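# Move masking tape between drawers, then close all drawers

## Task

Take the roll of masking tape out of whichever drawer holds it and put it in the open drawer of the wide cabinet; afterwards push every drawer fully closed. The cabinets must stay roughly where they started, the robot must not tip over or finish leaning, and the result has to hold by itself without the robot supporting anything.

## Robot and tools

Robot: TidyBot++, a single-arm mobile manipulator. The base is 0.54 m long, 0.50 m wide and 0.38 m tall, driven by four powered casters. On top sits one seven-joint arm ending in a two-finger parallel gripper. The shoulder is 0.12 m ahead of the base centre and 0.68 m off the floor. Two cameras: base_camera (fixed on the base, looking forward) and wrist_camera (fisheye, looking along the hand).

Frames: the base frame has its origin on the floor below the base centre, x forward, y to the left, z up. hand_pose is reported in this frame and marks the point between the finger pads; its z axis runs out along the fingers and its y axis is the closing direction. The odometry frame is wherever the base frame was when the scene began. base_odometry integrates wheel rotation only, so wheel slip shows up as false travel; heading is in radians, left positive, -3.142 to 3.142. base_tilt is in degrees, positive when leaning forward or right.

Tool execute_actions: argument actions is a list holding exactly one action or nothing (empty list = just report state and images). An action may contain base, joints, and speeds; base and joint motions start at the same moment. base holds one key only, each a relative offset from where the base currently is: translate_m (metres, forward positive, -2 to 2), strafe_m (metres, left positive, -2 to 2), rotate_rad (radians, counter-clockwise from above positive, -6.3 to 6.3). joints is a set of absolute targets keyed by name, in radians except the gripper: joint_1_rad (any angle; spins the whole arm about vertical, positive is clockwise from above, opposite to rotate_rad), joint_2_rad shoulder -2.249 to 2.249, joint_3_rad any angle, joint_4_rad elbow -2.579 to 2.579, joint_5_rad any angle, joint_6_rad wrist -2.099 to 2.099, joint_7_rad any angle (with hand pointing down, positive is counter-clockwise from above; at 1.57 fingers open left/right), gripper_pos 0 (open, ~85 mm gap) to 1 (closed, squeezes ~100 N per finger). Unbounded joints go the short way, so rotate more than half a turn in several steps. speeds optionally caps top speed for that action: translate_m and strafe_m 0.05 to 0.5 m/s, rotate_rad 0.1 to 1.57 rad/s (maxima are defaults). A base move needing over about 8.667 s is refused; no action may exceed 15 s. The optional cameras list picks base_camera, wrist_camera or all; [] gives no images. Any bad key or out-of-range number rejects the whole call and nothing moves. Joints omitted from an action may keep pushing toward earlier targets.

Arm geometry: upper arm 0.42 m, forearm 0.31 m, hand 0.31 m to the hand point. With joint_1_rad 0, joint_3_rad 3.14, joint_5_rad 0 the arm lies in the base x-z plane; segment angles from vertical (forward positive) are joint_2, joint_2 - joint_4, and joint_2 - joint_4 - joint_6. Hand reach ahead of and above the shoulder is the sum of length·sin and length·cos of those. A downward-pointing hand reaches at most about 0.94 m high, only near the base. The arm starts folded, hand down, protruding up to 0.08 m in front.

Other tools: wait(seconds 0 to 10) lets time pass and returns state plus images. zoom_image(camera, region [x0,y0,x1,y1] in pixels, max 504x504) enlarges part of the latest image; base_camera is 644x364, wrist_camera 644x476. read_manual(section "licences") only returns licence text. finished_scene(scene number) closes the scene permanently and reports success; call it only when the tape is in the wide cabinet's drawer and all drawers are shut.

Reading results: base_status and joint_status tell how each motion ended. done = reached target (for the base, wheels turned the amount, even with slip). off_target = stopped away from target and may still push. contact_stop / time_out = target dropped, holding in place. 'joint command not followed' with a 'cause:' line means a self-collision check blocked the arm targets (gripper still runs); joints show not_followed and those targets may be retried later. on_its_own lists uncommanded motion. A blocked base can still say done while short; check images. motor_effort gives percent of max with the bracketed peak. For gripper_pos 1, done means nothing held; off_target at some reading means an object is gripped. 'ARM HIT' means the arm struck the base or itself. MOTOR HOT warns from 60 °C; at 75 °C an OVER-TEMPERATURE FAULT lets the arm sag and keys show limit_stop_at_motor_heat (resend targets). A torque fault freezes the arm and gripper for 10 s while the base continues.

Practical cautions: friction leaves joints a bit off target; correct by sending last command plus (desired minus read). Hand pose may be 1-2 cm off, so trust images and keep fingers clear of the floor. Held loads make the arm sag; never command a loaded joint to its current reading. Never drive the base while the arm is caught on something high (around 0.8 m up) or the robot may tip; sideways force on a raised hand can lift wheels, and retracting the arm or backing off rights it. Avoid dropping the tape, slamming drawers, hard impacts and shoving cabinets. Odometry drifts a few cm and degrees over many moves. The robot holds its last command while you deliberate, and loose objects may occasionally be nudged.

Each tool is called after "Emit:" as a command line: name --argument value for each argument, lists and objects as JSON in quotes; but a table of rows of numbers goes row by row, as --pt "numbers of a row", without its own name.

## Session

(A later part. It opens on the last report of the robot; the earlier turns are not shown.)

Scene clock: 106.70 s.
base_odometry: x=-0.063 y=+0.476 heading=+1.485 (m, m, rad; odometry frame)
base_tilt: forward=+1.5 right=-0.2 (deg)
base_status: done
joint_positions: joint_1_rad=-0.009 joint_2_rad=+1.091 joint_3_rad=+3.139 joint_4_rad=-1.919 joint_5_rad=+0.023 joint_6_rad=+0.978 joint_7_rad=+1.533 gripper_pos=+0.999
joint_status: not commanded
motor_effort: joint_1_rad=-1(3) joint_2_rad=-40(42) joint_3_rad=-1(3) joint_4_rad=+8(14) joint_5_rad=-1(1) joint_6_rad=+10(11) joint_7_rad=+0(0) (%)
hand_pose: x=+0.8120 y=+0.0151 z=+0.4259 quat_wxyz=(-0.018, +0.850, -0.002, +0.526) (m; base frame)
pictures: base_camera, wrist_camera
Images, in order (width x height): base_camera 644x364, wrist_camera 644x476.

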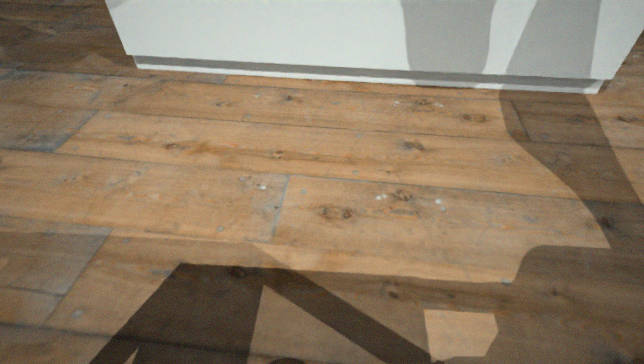

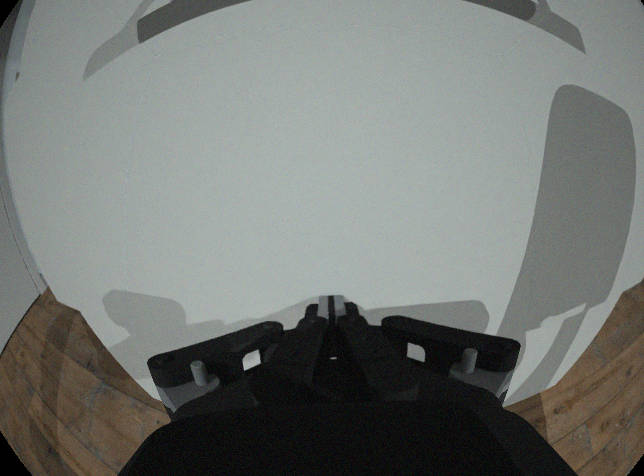

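Emit:
execute_actions --actions '[{"base":{"translate_m":0.04},"speeds":{"translate_m":0.05}}]'

Scene clock: 108.77 s.
base_odometry: x=-0.060 y=+0.516 heading=+1.486 (m, m, rad; odometry frame)
base_tilt: forward=+1.5 right=-0.2 (deg)
base_status: done
joint_positions: joint_1_rad=-0.009 joint_2_rad=+1.094 joint_3_rad=+3.139 joint_4_rad=-1.937 joint_5_rad=+0.023 joint_6_rad=+0.978 joint_7_rad=+1.533 gripper_pos=+0.999
joint_status: not commanded
motor_effort: joint_1_rad=+1(3) joint_2_rad=-38(42) joint_3_rad=+0(3) joint_4_rad=+11(24) joint_5_rad=-1(1) joint_6_rad=+9(13) joint_7_rad=+1(0) (%)
hand_pose: x=+0.8030 y=+0.0148 z=+0.4181 quat_wxyz=(-0.018, +0.856, -0.002, +0.517) (m; base frame)
pictures: base_camera, wrist_camera
Images, in order (width x height): base_camera 644x364, wrist_camera 644x476.

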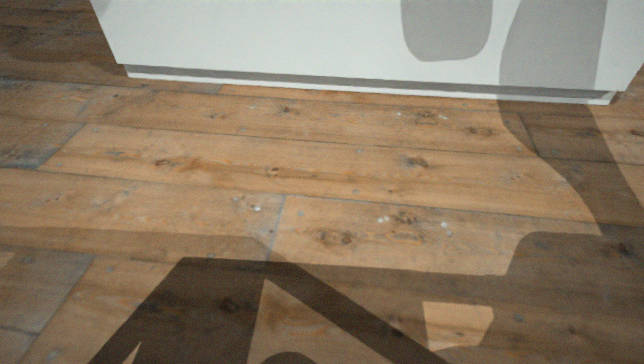

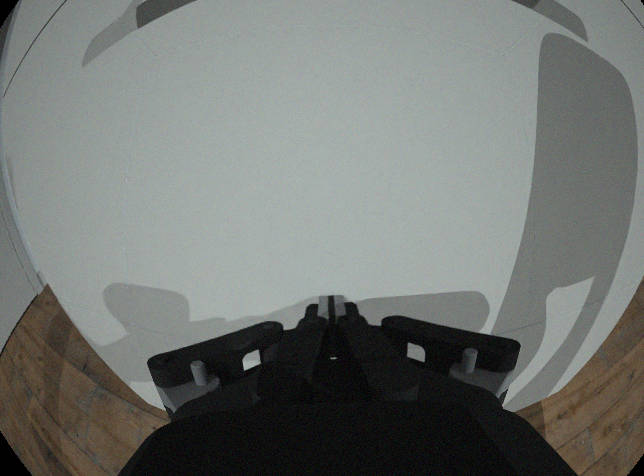

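Emit:
execute_actions --actions '[{"base":{"translate_m":-0.55},"joints":{"joint_4_rad":-1.9,"joint_6_rad":1.35}}]' --cameras '["wrist_camera"]'

Emit:
execute_actions --actions '[{"base":{"rotate_rad":-3.16}}]' --cameras '[]'

Emit:
execute_actions --actions '[{"base":{"strafe_m":0.43}}]'

Scene clock: 113.77 s.
base_odometry: x=-0.106 y=-0.032 heading=+1.485 (m, m, rad; odometry frame)
base_tilt: forward=+1.5 right=-0.2 (deg)
base_status: done
joint_positions: joint_1_rad=-0.009 joint_2_rad=+1.095 joint_3_rad=+3.139 joint_4_rad=-1.900 joint_5_rad=+0.023 joint_6_rad=+1.346 joint_7_rad=+1.533 gripper_pos=+0.999
joint_status: all done
motor_effort: joint_1_rad=+0(5) joint_2_rad=-39(44) joint_3_rad=-1(3) joint_4_rad=+6(10) joint_5_rad=-1(1) joint_6_rad=+9(13) joint_7_rad=+0(0) (%)
hand_pose: x=+0.8490 y=+0.0158 z=+0.5391 quat_wxyz=(-0.023, +0.734, -0.001, +0.678) (m; base frame)
pictures: wrist_camera
Images, in order (width x height): wrist_camera 644x476.

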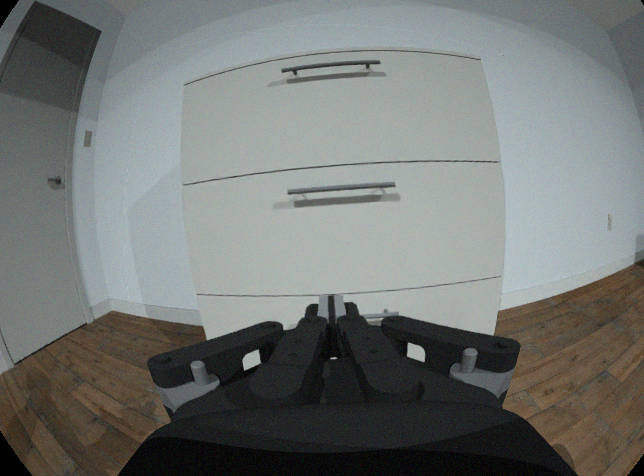

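Scene clock: 117.37 s.
base_odometry: x=-0.106 y=-0.032 heading=-1.674 (m, m, rad; odometry frame)
base_tilt: forward=+1.5 right=-0.3 (deg)
base_status: done
joint_positions: joint_1_rad=-0.006 joint_2_rad=+1.095 joint_3_rad=+3.143 joint_4_rad=-1.896 joint_5_rad=+0.023 joint_6_rad=+1.346 joint_7_rad=+1.533 gripper_pos=+0.999
joint_status: not commanded
motor_effort: joint_1_rad=+0(5) joint_2_rad=-39(39) joint_3_rad=-1(4) joint_4_rad=+6(6) joint_5_rad=-1(1) joint_6_rad=+9(9) joint_7_rad=+0(0) (%)
hand_pose: x=+0.8504 y=+0.0122 z=+0.5404 quat_wxyz=(-0.020, +0.733, -0.002, +0.680) (m; base frame)
pictures: none
No camera images: the call's "cameras" was empty. Leave "cameras" out to get every camera's image.

Scene clock: 119.70 s.
base_odometry: x=+0.321 y=-0.077 heading=-1.675 (m, m, rad; odometry frame)
base_tilt: forward=+1.5 right=-0.2 (deg)
base_status: done
joint_positions: joint_1_rad=-0.016 joint_2_rad=+1.095 joint_3_rad=+3.141 joint_4_rad=-1.896 joint_5_rad=+0.023 joint_6_rad=+1.346 joint_7_rad=+1.533 gripper_pos=+0.999
joint_status: not commanded
motor_effort: joint_1_rad=+0(4) joint_2_rad=-39(41) joint_3_rad=-1(2) joint_4_rad=+6(6) joint_5_rad=-1(2) joint_6_rad=+8(9) joint_7_rad=+0(0) (%)
hand_pose: x=+0.8502 y=+0.0204 z=+0.5405 quat_wxyz=(-0.025, +0.733, +0.002, +0.680) (m; base frame)
pictures: base_camera, wrist_camera
Images, in order (width x height): base_camera 644x364, wrist_camera 644x476.

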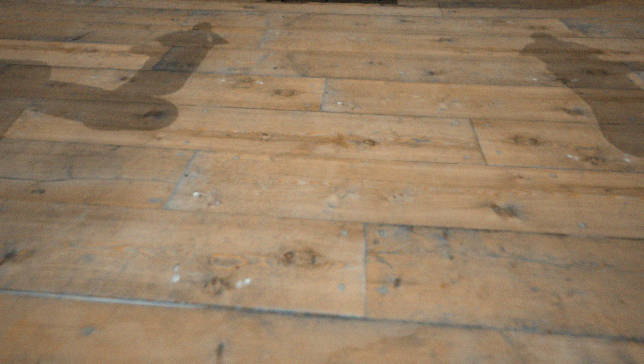

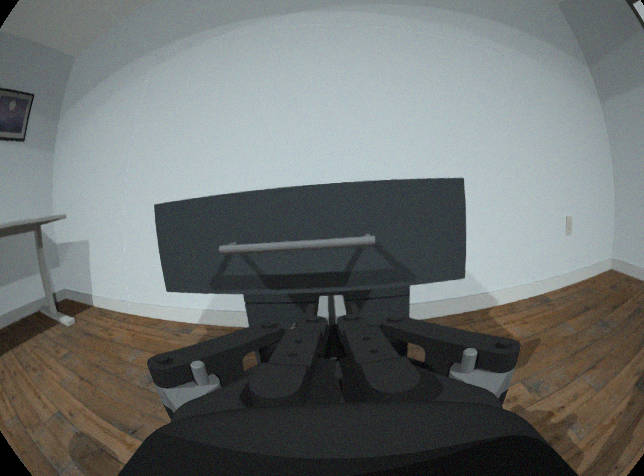

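Emit:
execute_actions --actions '[{"base":{"translate_m":0.4},"speeds":{"translate_m":0.08},"joints":{"joint_6_rad":1.29}}]'

Scene clock: 127.33 s.
base_odometry: x=+0.280 y=-0.475 heading=-1.675 (m, m, rad; odometry frame)
base_tilt: forward=+1.6 right=-0.2 (deg)
base_status: done
joint_positions: joint_1_rad=-0.016 joint_2_rad=+1.095 joint_3_rad=+3.141 joint_4_rad=-1.899 joint_5_rad=+0.023 joint_6_rad=+1.312 joint_7_rad=+1.533 gripper_pos=+0.999
joint_status: all done
motor_effort: joint_1_rad=+0(2) joint_2_rad=-39(42) joint_3_rad=-1(2) joint_4_rad=+6(10) joint_5_rad=-1(0) joint_6_rad=+9(10) joint_7_rad=+1(1) (%)
hand_pose: x=+0.8482 y=+0.0201 z=+0.5288 quat_wxyz=(-0.024, +0.746, +0.001, +0.666) (m; base frame)
pictures: base_camera, wrist_camera
Images, in order (width x height): base_camera 644x364, wrist_camera 644x476.

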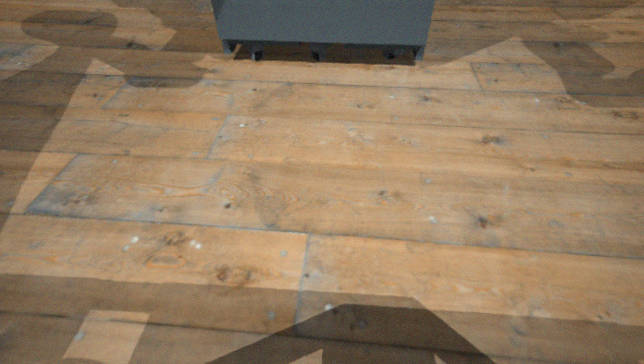

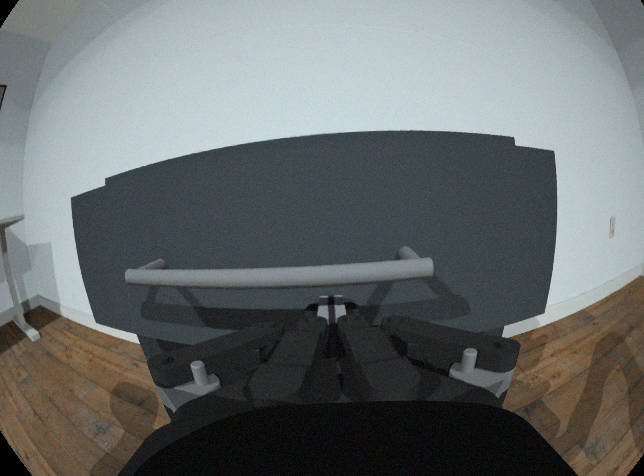

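Emit:
execute_actions --actions '[{"base":{"translate_m":0.05},"speeds":{"translate_m":0.05}}]'

Scene clock: 130.30 s.
base_odometry: x=+0.275 y=-0.525 heading=-1.674 (m, m, rad; odometry frame)
base_tilt: forward=+1.5 right=-0.2 (deg)
base_status: done
joint_positions: joint_1_rad=-0.016 joint_2_rad=+1.095 joint_3_rad=+3.141 joint_4_rad=-1.900 joint_5_rad=+0.023 joint_6_rad=+1.312 joint_7_rad=+1.533 gripper_pos=+0.999
joint_status: not commanded
motor_effort: joint_1_rad=+0(2) joint_2_rad=-39(40) joint_3_rad=-1(2) joint_4_rad=+6(10) joint_5_rad=-1(1) joint_6_rad=+9(9) joint_7_rad=+1(0) (%)
hand_pose: x=+0.8478 y=+0.0198 z=+0.5283 quat_wxyz=(-0.024, +0.746, +0.001, +0.666) (m; base frame)
pictures: base_camera, wrist_camera
Images, in order (width x height): base_camera 644x364, wrist_camera 644x476.

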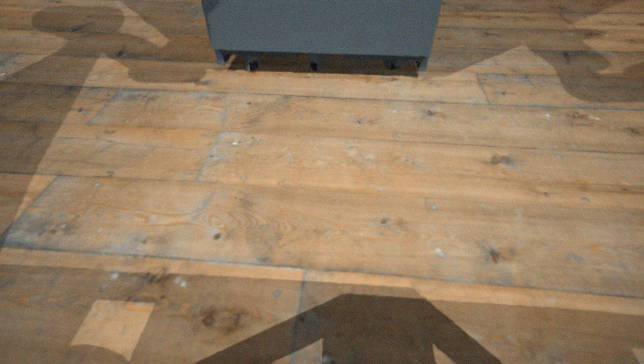

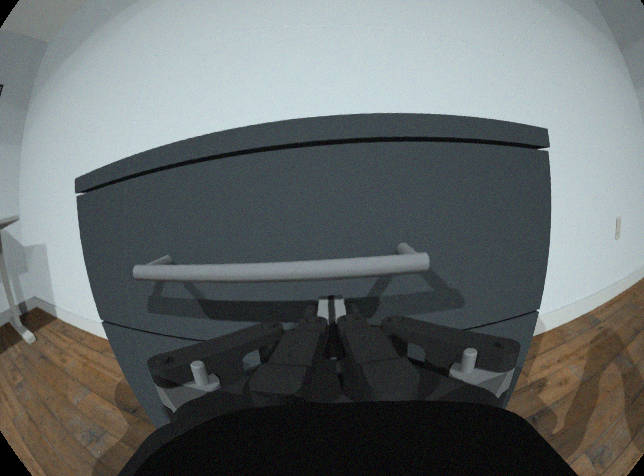

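Self-closed, it seems. Back off and check the third cabinet.

Emit:
execute_actions --actions '[{"base":{"translate_m":-0.35}}]' --cameras '["wrist_camera"]'

Emit:
execute_actions --actions '[{"base":{"rotate_rad":2.1},"joints":{"joint_2_rad":0.3,"joint_4_rad":-2.2,"joint_6_rad":0.7}}]' --cameras '["wrist_camera"]'

Emit:
execute_actions --actions '[{"base":{"rotate_rad":2.8}}]' --cameras '["wrist_camera"]'

Scene clock: 134.47 s.
base_odometry: x=+0.311 y=-0.177 heading=-1.675 (m, m, rad; odometry frame)
base_tilt: forward=+1.5 right=-0.2 (deg)
base_status: done
joint_positions: joint_1_rad=-0.013 joint_2_rad=+1.095 joint_3_rad=+3.141 joint_4_rad=-1.901 joint_5_rad=+0.023 joint_6_rad=+1.312 joint_7_rad=+1.533 gripper_pos=+0.999
joint_status: not commanded
motor_effort: joint_1_rad=+0(5) joint_2_rad=-39(41) joint_3_rad=-1(3) joint_4_rad=+6(7) joint_5_rad=-1(0) joint_6_rad=+9(10) joint_7_rad=+0(0) (%)
hand_pose: x=+0.8475 y=+0.0181 z=+0.5280 quat_wxyz=(-0.023, +0.746, +0.000, +0.665) (m; base frame)
pictures: wrist_camera
Images, in order (width x height): wrist_camera 644x476.

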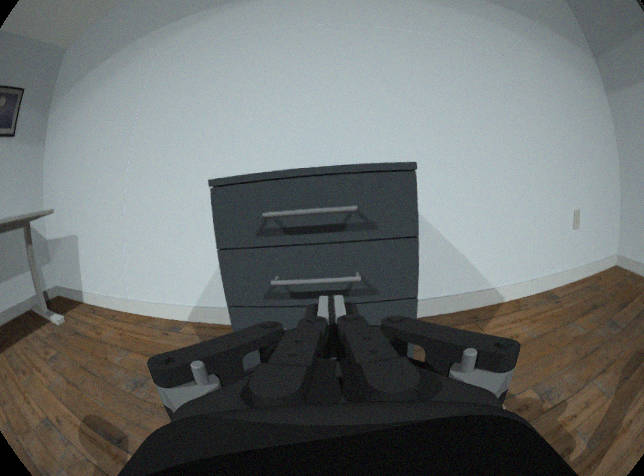

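Scene clock: 137.27 s.
base_odometry: x=+0.311 y=-0.177 heading=+0.425 (m, m, rad; odometry frame)
base_tilt: forward=+1.5 right=-0.2 (deg)
base_status: done
joint_positions: joint_1_rad=-0.014 joint_2_rad=+0.321 joint_3_rad=+3.138 joint_4_rad=-2.187 joint_5_rad=+0.023 joint_6_rad=+0.727 joint_7_rad=+1.533 gripper_pos=+0.999
joint_status: all done
motor_effort: joint_1_rad=+0(5) joint_2_rad=-26(43) joint_3_rad=-1(4) joint_4_rad=+14(13) joint_5_rad=-1(1) joint_6_rad=+9(9) joint_7_rad=+0(0) (%)
hand_pose: x=+0.7421 y=+0.0166 z=+0.7625 quat_wxyz=(-0.018, +0.778, +0.003, +0.629) (m; base frame)
pictures: wrist_camera
Images, in order (width x height): wrist_camera 644x476.

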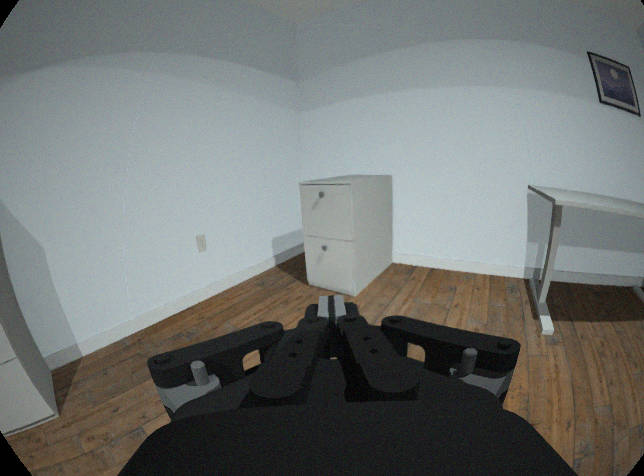

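Scene clock: 140.40 s.
base_odometry: x=+0.311 y=-0.177 heading=-3.058 (m, m, rad; odometry frame)
base_tilt: forward=+1.5 right=-0.2 (deg)
base_status: done
joint_positions: joint_1_rad=-0.013 joint_2_rad=+0.321 joint_3_rad=+3.139 joint_4_rad=-2.187 joint_5_rad=+0.023 joint_6_rad=+0.727 joint_7_rad=+1.533 gripper_pos=+0.999
joint_status: not commanded
motor_effort: joint_1_rad=-1(3) joint_2_rad=-26(29) joint_3_rad=-1(3) joint_4_rad=+13(14) joint_5_rad=-1(2) joint_6_rad=+9(9) joint_7_rad=+1(0) (%)
hand_pose: x=+0.7421 y=+0.0156 z=+0.7625 quat_wxyz=(-0.017, +0.778, +0.003, +0.629) (m; base frame)
pictures: wrist_camera
Images, in order (width x height): wrist_camera 644x476.

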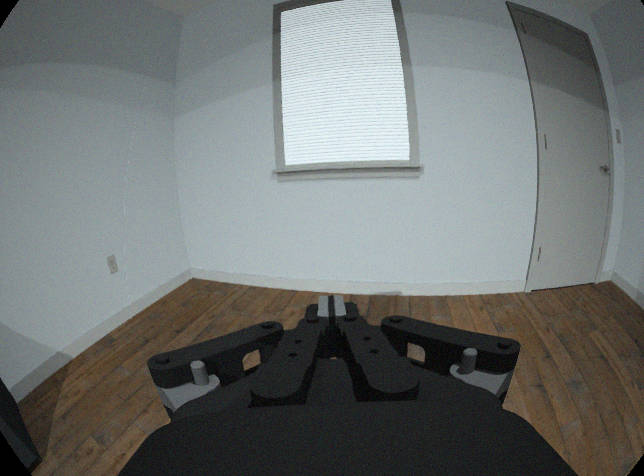

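Emit:
finished_scene --scene 1

The scene is finished: the task was done.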